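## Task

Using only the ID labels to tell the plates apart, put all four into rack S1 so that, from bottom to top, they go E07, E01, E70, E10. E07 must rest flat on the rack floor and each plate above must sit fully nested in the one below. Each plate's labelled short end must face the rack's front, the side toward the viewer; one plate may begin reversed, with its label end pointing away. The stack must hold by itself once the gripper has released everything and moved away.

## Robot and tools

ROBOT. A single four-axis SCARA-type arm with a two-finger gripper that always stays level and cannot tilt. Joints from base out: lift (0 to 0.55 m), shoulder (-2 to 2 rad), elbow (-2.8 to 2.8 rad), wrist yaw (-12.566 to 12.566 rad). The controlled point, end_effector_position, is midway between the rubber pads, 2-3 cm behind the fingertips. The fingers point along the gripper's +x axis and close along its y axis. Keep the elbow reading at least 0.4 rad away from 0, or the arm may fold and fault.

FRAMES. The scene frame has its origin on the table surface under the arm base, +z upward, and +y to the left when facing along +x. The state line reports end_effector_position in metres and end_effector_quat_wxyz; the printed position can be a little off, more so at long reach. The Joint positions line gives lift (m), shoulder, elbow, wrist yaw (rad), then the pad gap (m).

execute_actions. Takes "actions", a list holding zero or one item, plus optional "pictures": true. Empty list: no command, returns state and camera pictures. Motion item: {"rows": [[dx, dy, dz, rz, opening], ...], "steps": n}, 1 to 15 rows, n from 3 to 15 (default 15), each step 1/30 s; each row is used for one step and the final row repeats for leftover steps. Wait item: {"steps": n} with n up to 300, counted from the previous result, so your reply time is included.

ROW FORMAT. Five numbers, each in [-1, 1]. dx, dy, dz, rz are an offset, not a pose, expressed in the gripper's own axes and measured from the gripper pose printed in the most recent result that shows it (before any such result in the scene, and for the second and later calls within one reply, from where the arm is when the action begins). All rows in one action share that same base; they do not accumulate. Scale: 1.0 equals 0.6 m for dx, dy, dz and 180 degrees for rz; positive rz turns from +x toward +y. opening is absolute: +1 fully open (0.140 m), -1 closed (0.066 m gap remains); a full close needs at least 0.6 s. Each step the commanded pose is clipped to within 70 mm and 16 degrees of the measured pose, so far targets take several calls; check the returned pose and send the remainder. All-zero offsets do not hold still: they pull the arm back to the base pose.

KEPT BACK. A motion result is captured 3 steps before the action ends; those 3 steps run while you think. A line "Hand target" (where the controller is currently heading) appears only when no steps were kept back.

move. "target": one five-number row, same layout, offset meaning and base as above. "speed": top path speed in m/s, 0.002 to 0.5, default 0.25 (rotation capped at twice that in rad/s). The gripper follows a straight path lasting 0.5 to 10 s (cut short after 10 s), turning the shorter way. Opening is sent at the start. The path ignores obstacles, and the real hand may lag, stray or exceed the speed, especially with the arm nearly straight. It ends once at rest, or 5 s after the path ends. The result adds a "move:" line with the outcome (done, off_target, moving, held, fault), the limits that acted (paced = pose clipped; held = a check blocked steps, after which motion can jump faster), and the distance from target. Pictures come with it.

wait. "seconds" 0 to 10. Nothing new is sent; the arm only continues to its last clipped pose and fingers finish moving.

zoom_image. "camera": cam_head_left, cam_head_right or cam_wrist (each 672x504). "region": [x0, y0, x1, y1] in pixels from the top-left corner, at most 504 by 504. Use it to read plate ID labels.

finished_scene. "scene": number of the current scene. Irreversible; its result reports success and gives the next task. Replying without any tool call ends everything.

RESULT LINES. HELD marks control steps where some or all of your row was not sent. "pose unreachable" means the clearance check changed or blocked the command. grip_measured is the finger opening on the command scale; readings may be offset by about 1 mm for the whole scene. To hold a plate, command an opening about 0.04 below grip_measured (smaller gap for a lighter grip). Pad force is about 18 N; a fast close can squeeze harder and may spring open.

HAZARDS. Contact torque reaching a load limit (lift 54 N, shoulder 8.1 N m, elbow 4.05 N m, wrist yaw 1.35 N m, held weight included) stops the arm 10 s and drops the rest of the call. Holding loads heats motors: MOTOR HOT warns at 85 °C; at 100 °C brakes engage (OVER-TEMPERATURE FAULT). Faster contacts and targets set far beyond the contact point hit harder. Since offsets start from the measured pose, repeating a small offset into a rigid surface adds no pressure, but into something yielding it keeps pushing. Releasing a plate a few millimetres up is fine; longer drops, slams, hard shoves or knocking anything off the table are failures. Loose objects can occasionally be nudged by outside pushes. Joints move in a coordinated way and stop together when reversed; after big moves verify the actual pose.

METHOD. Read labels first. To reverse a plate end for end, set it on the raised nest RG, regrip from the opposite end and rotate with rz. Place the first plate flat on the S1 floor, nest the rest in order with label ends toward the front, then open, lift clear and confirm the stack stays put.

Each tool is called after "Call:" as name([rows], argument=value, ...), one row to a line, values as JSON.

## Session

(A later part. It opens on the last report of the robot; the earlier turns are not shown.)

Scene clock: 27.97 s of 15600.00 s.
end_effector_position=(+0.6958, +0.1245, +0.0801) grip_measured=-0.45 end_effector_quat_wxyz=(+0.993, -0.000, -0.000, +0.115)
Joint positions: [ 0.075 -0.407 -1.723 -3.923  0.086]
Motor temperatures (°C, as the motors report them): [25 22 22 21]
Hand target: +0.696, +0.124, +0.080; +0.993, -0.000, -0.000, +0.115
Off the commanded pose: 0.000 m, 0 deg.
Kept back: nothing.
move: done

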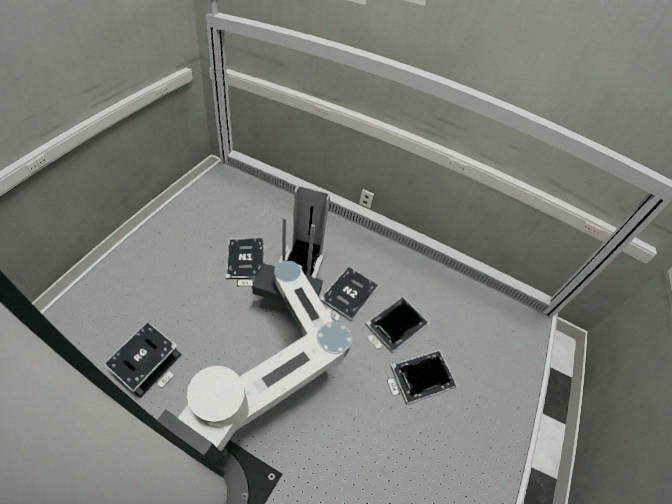

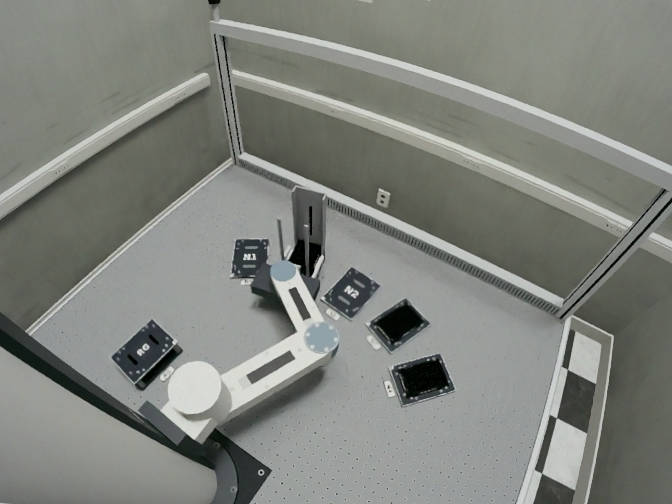

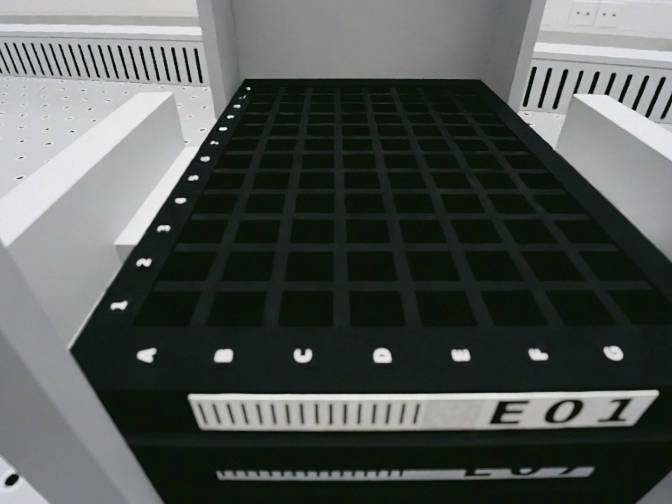

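Call:
move(target=[0,0,0,0,0.2])

Call:
move(target=[-0.2333,0,0,0,0.2], speed=0.3)

Call:
move(target=[0.056,-0.5368,-0.041,-0.204,0.2], speed=0.35)

Scene clock: 28.70 s of 15600.00 s.
end_effector_position=(+0.6958, +0.1245, +0.0801) grip_measured=+0.20 end_effector_quat_wxyz=(+0.993, -0.000, -0.000, +0.115)
Joint positions: [ 0.075 -0.407 -1.723 -3.923  0.11 ]
Motor temperatures (°C, as the motors report them): [25 22 22 21]
Hand target: +0.696, +0.124, +0.080; +0.993, -0.000, -0.000, +0.115
Off the commanded pose: 0.000 m, 0 deg.
Kept back: nothing.
move: done

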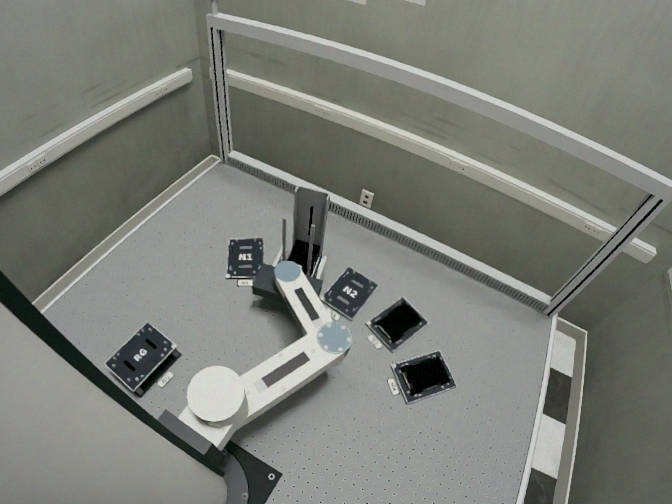

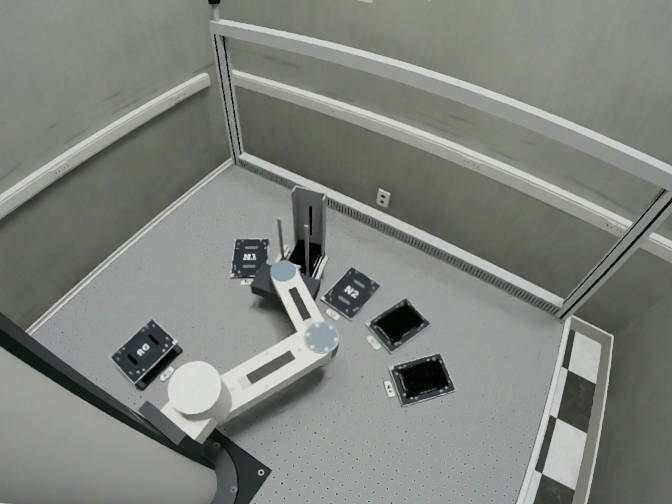

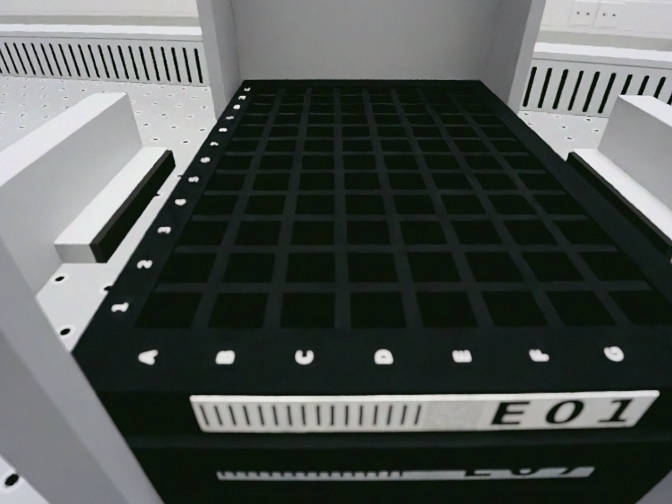

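Scene clock: 29.57 s of 15600.00 s.
end_effector_position=(+0.5595, +0.0926, +0.0801) grip_measured=+0.20 end_effector_quat_wxyz=(+0.993, -0.000, -0.000, +0.115)
Joint positions: [ 0.075 -0.686 -1.017 -4.351  0.11 ]
Motor temperatures (°C, as the motors report them): [25 22 22 21]
Hand target: +0.560, +0.093, +0.080; +0.993, -0.000, -0.000, +0.115
Off the commanded pose: 0.000 m, 0 deg.
Kept back: nothing.
move: done

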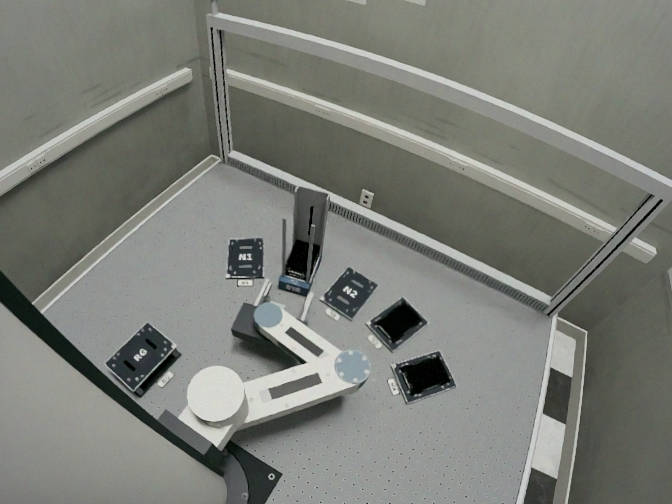

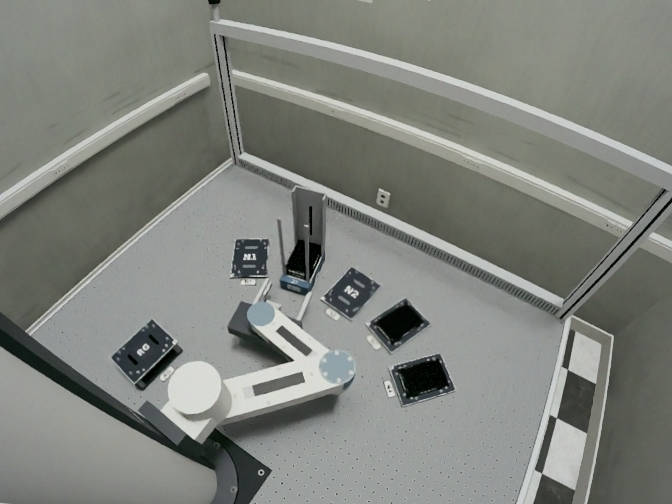

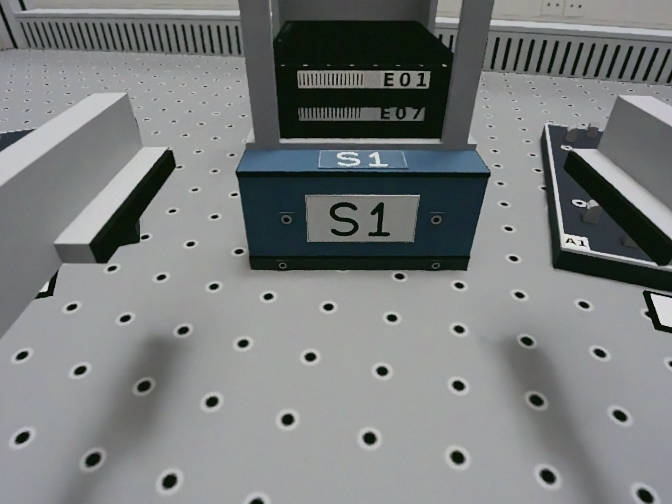

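Scene clock: 30.93 s of 15600.00 s.
end_effector_position=(+0.6657, -0.2136, +0.0555) grip_measured=+0.20 end_effector_quat_wxyz=(+0.979, -0.000, -0.000, -0.204)
Joint positions: [ 0.051 -1.054 -1.721 -3.919  0.11 ]
Motor temperatures (°C, as the motors report them): [25 22 22 21]
Hand target: +0.666, -0.213, +0.056; +0.979, -0.000, -0.000, -0.204
Off the commanded pose: 0.000 m, 0 deg.
Kept back: nothing.
move: done

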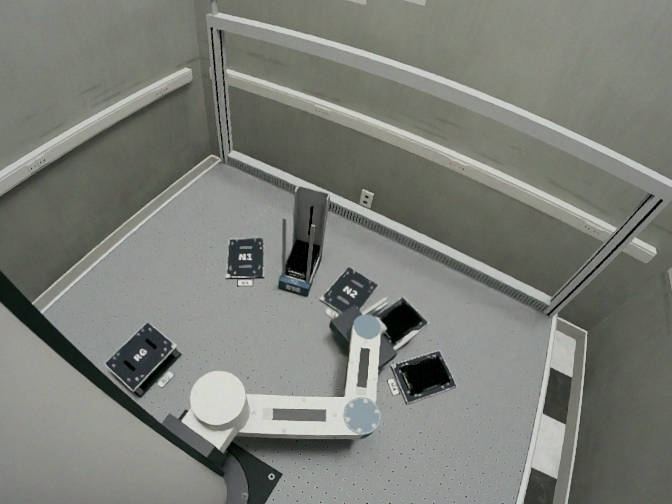

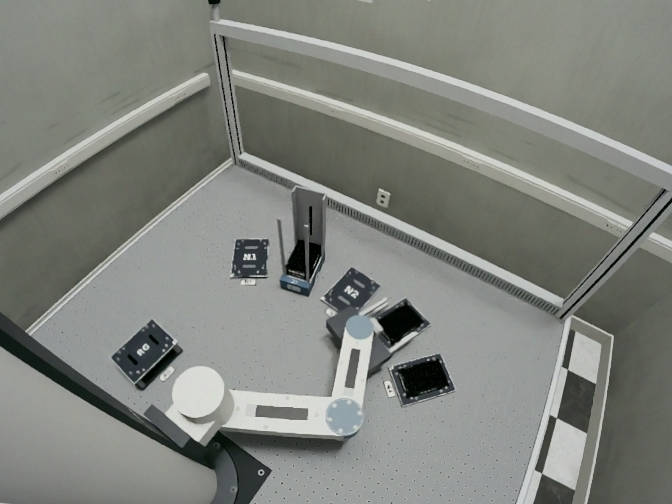

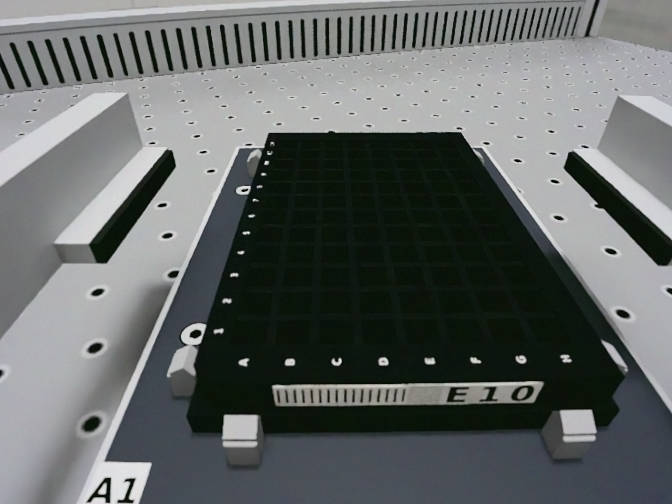

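Call:
move(target=[-0.0668,-0.2917,0,-0.108,0.2], speed=0.35)

Scene clock: 33.13 s of 15600.00 s.
end_effector_position=(+0.5588, -0.3582, +0.0555) grip_measured=+0.20 end_effector_quat_wxyz=(+0.930, -0.000, -0.000, -0.367)
Joint positions: [ 0.051 -1.42  -1.662 -3.953  0.11 ]
Motor temperatures (°C, as the motors report them): [25 22 22 21]
Hand target: +0.559, -0.358, +0.056; +0.930, -0.000, -0.000, -0.367
Off the commanded pose: 0.000 m, 0 deg.
Kept back: nothing.
move: done

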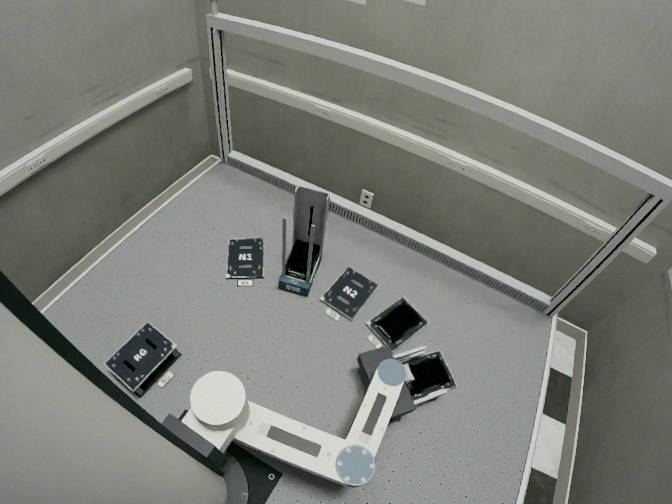

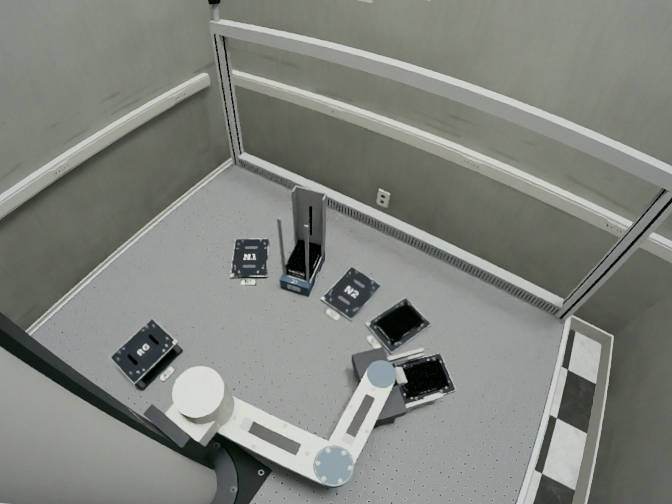

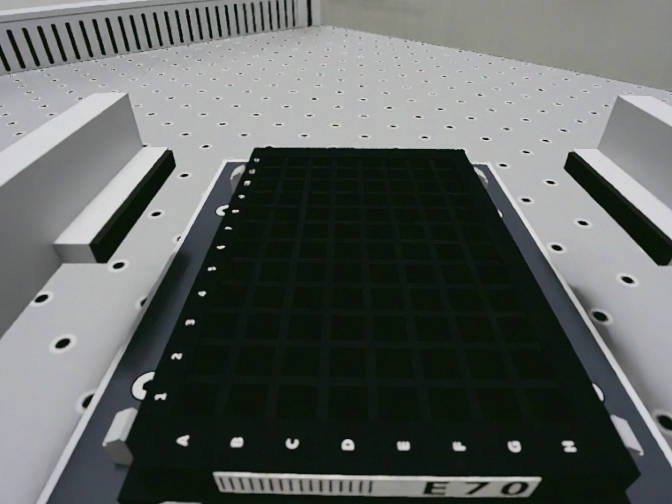

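Call:
move(target=[0.006,0.0034,-0.045,-0.0078,-0.15], speed=0.06)

Scene clock: 34.07 s of 15600.00 s.
end_effector_position=(+0.5628, -0.3592, +0.0285) grip_measured=-0.15 end_effector_quat_wxyz=(+0.926, -0.000, -0.000, -0.378)
Joint positions: [ 0.023 -1.397 -1.683 -3.979  0.097]
Motor temperatures (°C, as the motors report them): [25 22 22 21]
Hand target: +0.563, -0.359, +0.029; +0.926, -0.000, -0.000, -0.378
Off the commanded pose: 0.000 m, 0 deg.
Kept back: nothing.
move: done

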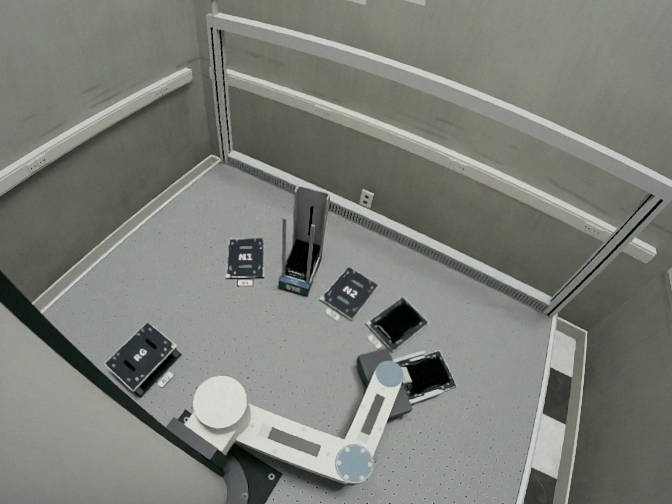

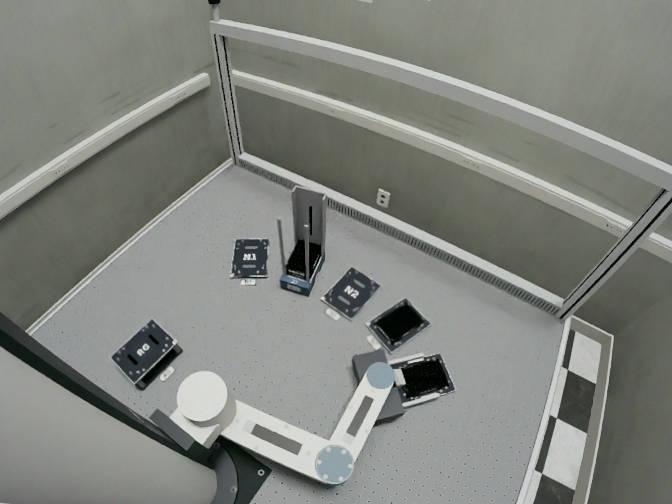

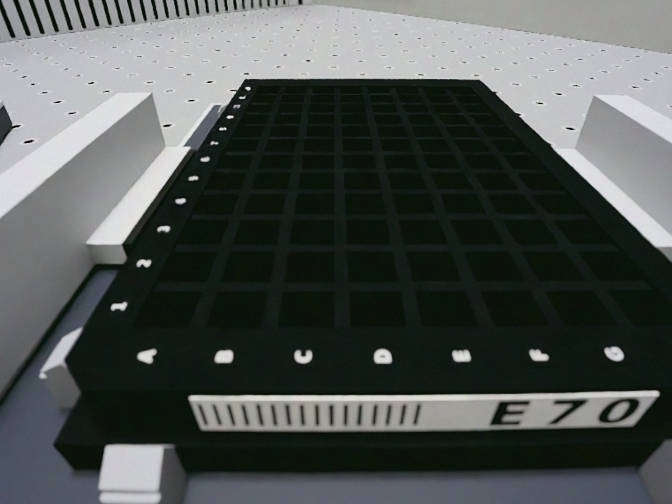

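Call:
move(target=[0,0,0,0,-0.53])

Call:
move(target=[0,0,0.49,0,-0.53], speed=0.35)

Call:
move(target=[-0.406,0.7306,0,0.3201,-0.53], speed=0.35)

Scene clock: 35.00 s of 15600.00 s.
end_effector_position=(+0.5628, -0.3592, +0.0285) grip_measured=-0.46 end_effector_quat_wxyz=(+0.926, -0.000, -0.000, -0.378)
Joint positions: [ 0.023 -1.397 -1.683 -3.979  0.086]
Motor temperatures (°C, as the motors report them): [25 22 22 21]
Hand target: +0.563, -0.359, +0.028; +0.926, -0.000, -0.000, -0.378
Off the commanded pose: 0.000 m, 0 deg.
Kept back: nothing.
move: done

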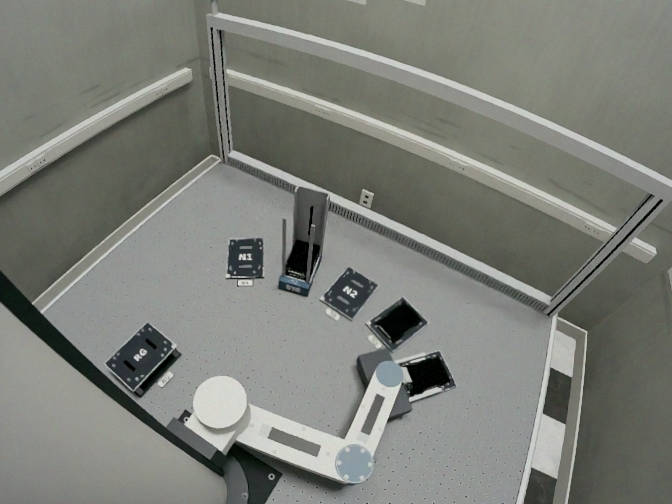

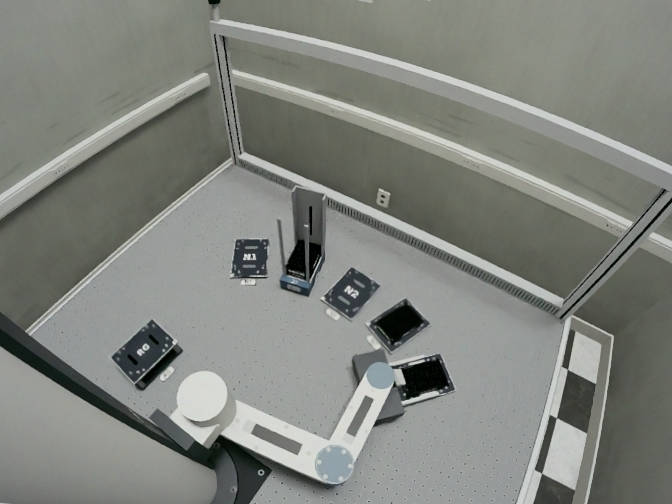

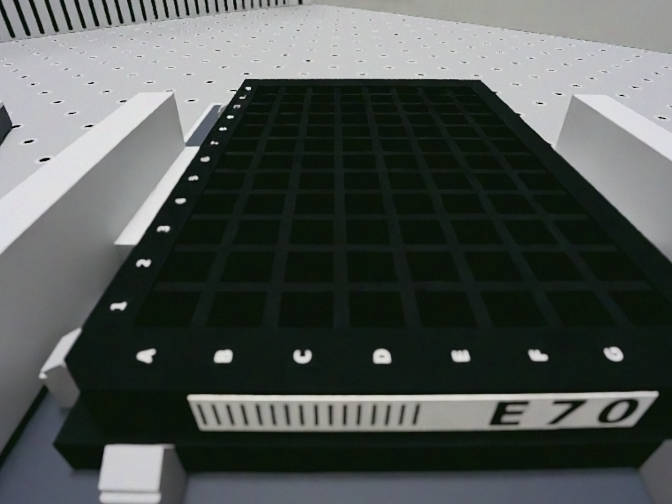

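Scene clock: 36.33 s of 15600.00 s.
end_effector_position=(+0.5628, -0.3592, +0.3225) grip_measured=-0.46 end_effector_quat_wxyz=(+0.926, -0.000, -0.000, -0.378)
Joint positions: [ 0.318 -1.397 -1.683 -3.979  0.086]
Motor temperatures (°C, as the motors report them): [25 22 22 21]
Hand target: +0.563, -0.359, +0.322; +0.926, -0.000, -0.000, -0.378
Off the commanded pose: 0.000 m, 0 deg.
Kept back: nothing.
move: done

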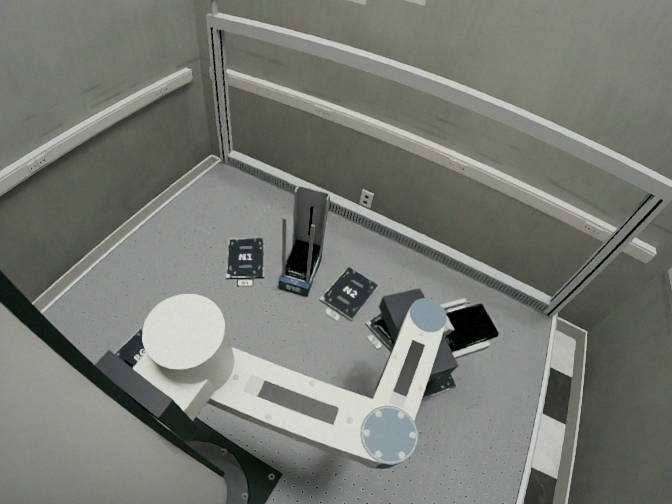

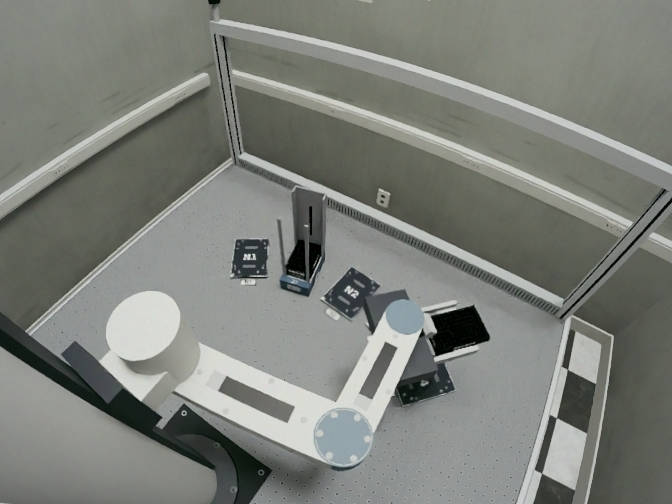

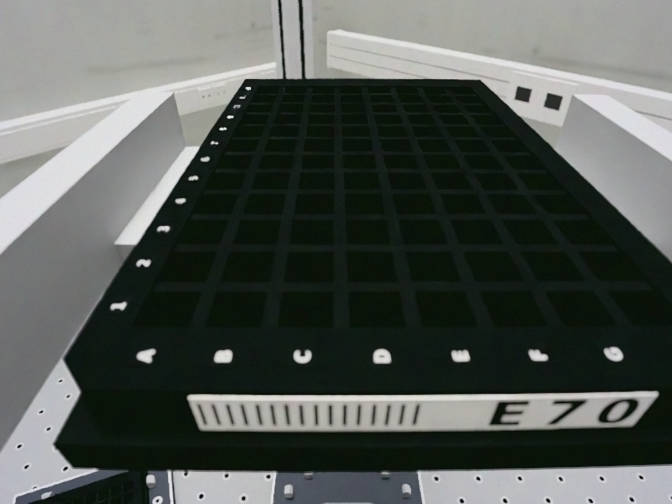

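Scene clock: 38.23 s of 15600.00 s.
end_effector_position=(+0.6958, +0.1246, +0.3225) grip_measured=-0.46 end_effector_quat_wxyz=(+0.993, -0.000, -0.000, +0.115)
Joint positions: [ 0.317 -0.407 -1.723 -3.924  0.086]
Motor temperatures (°C, as the motors report them): [25 22 22 21]
Hand target: +0.696, +0.124, +0.323; +0.993, -0.000, -0.000, +0.115
Off the commanded pose: 0.000 m, 0 deg.
Kept back: nothing.
move: done

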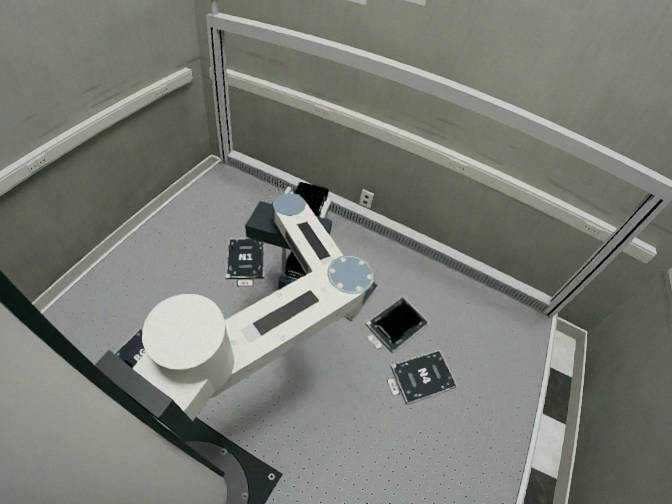

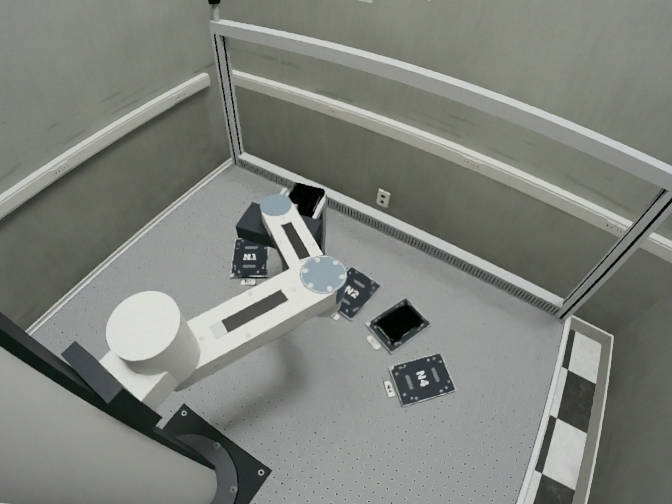

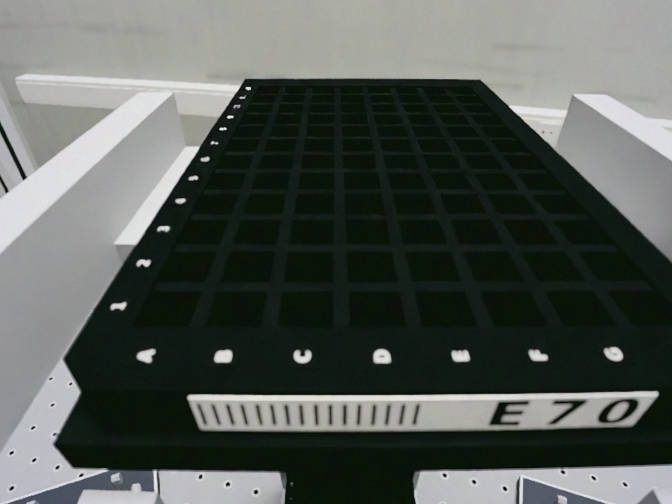

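Call:
move(target=[0.0002,0,-0.0142,0,-0.53], speed=0.015)

Call:
zoom_image(camera="cam_head_left", region=[355,290,465,410])

Scene clock: 39.27 s of 15600.00 s.
end_effector_position=(+0.6959, +0.1244, +0.3139) grip_measured=-0.46 end_effector_quat_wxyz=(+0.993, -0.000, -0.000, +0.114)
Joint positions: [ 0.309 -0.407 -1.724 -3.924  0.086]
Motor temperatures (°C, as the motors report them): [25 22 22 21]
Hand target: +0.696, +0.125, +0.314; +0.993, -0.000, -0.000, +0.115
Off the commanded pose: 0.000 m, 0 deg.
Kept back: nothing.
move: done

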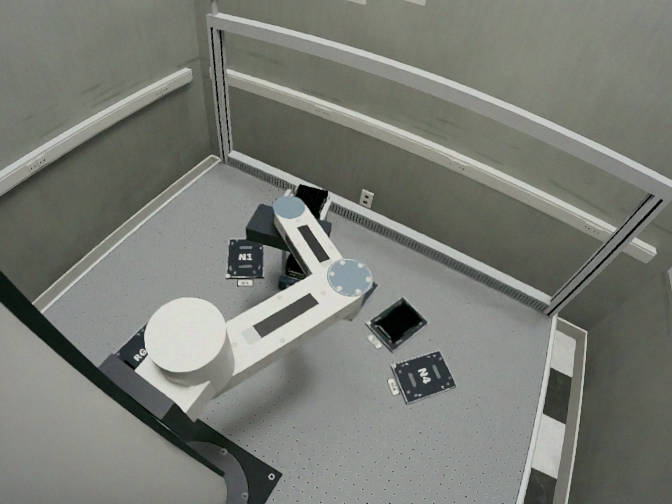

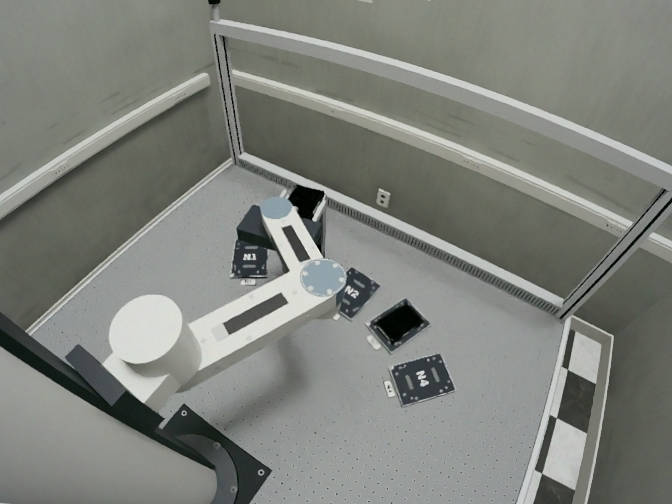

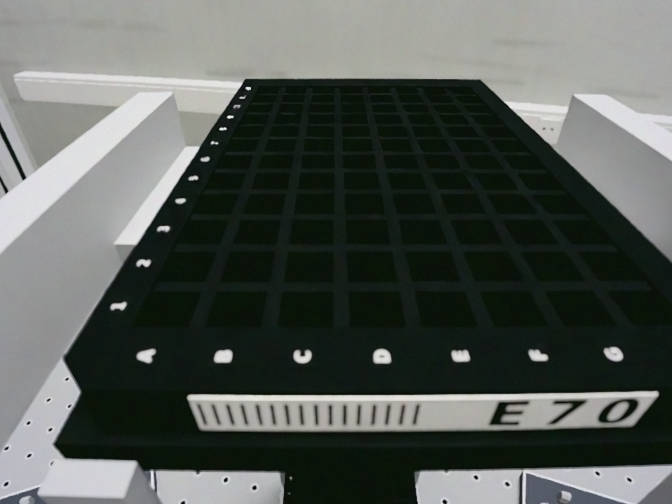

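Region (355, 290, 465, 410) of cam_head_left's 672x504 image, scaled by 4.200, with more detail than that image has; it fills the left 462 columns of this view, and the rest is white.

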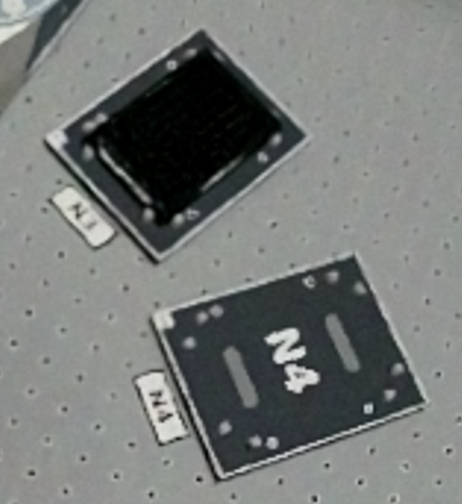

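Fine. Descend.

Call:
move(target=[0,0.0003,-0.361,0,-0.53], speed=0.25)

Call:
move(target=[0,0,-0.007,0,-0.53], speed=0.012)

Scene clock: 40.77 s of 15600.00 s.
end_effector_position=(+0.6959, +0.1245, +0.0973) grip_measured=-0.46 end_effector_quat_wxyz=(+0.993, -0.000, -0.000, +0.114)
Joint positions: [ 0.092 -0.406 -1.724 -3.924  0.086]
Motor temperatures (°C, as the motors report them): [25 22 22 21]
Hand target: +0.696, +0.125, +0.097; +0.993, -0.000, -0.000, +0.114
Off the commanded pose: 0.000 m, 0 deg.
Kept back: nothing.
move: done

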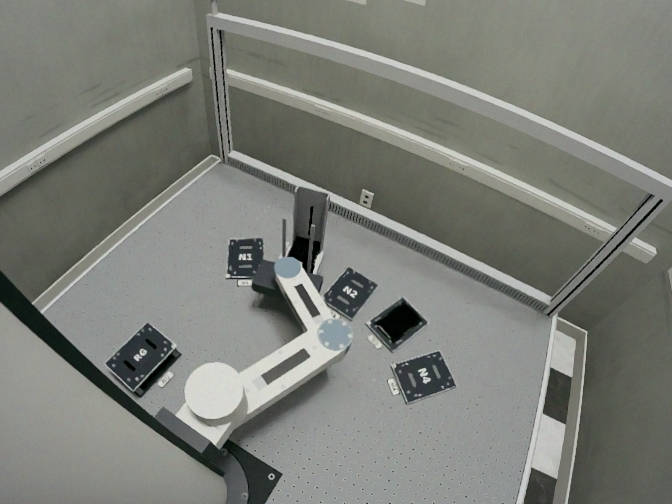

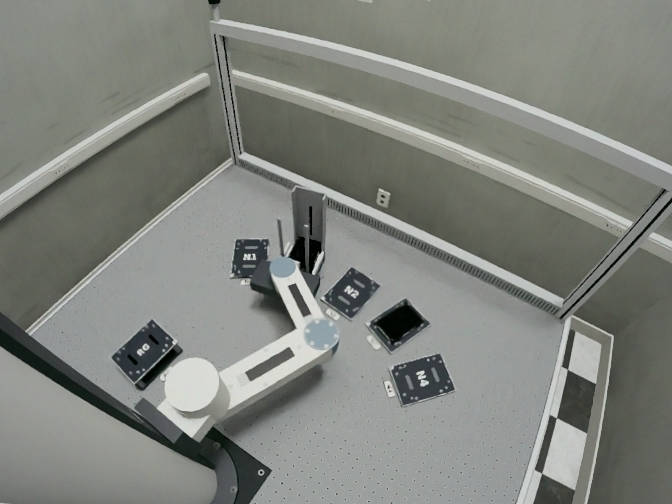

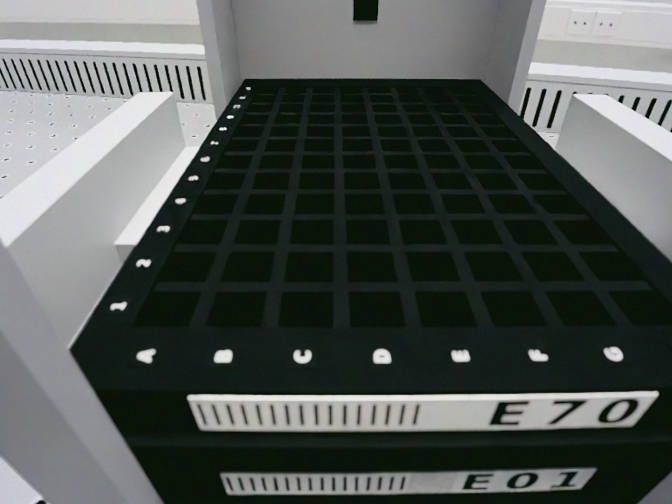

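Scene clock: 41.47 s of 15600.00 s.
end_effector_position=(+0.6959, +0.1245, +0.0930) grip_measured=-0.46 end_effector_quat_wxyz=(+0.993, -0.000, -0.000, +0.114)
Joint positions: [ 0.088 -0.406 -1.724 -3.924  0.086]
Motor temperatures (°C, as the motors report them): [25 22 22 21]
Hand target: +0.696, +0.125, +0.093; +0.993, -0.000, -0.000, +0.114
Off the commanded pose: 0.000 m, 0 deg.
Kept back: nothing.
move: done

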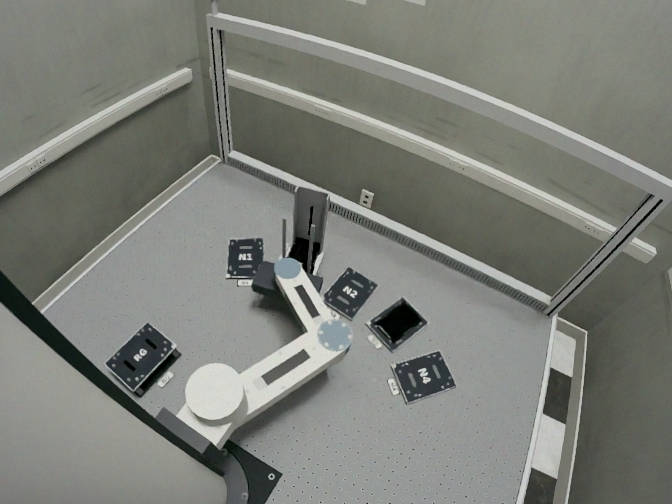

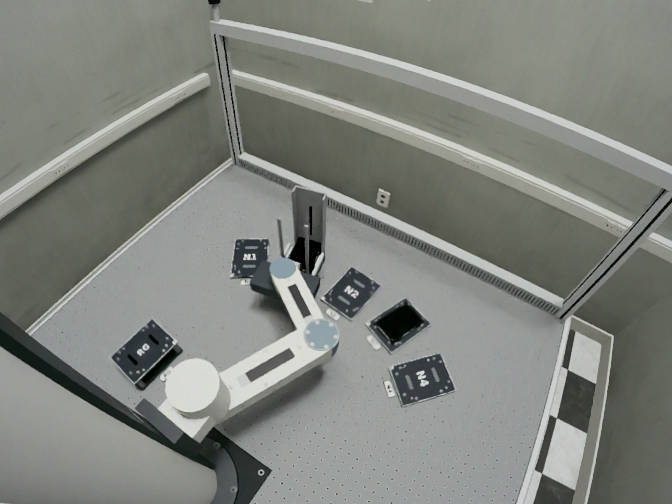

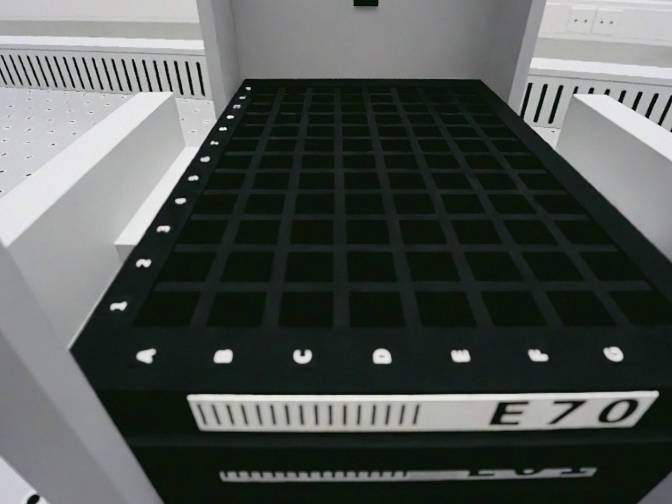

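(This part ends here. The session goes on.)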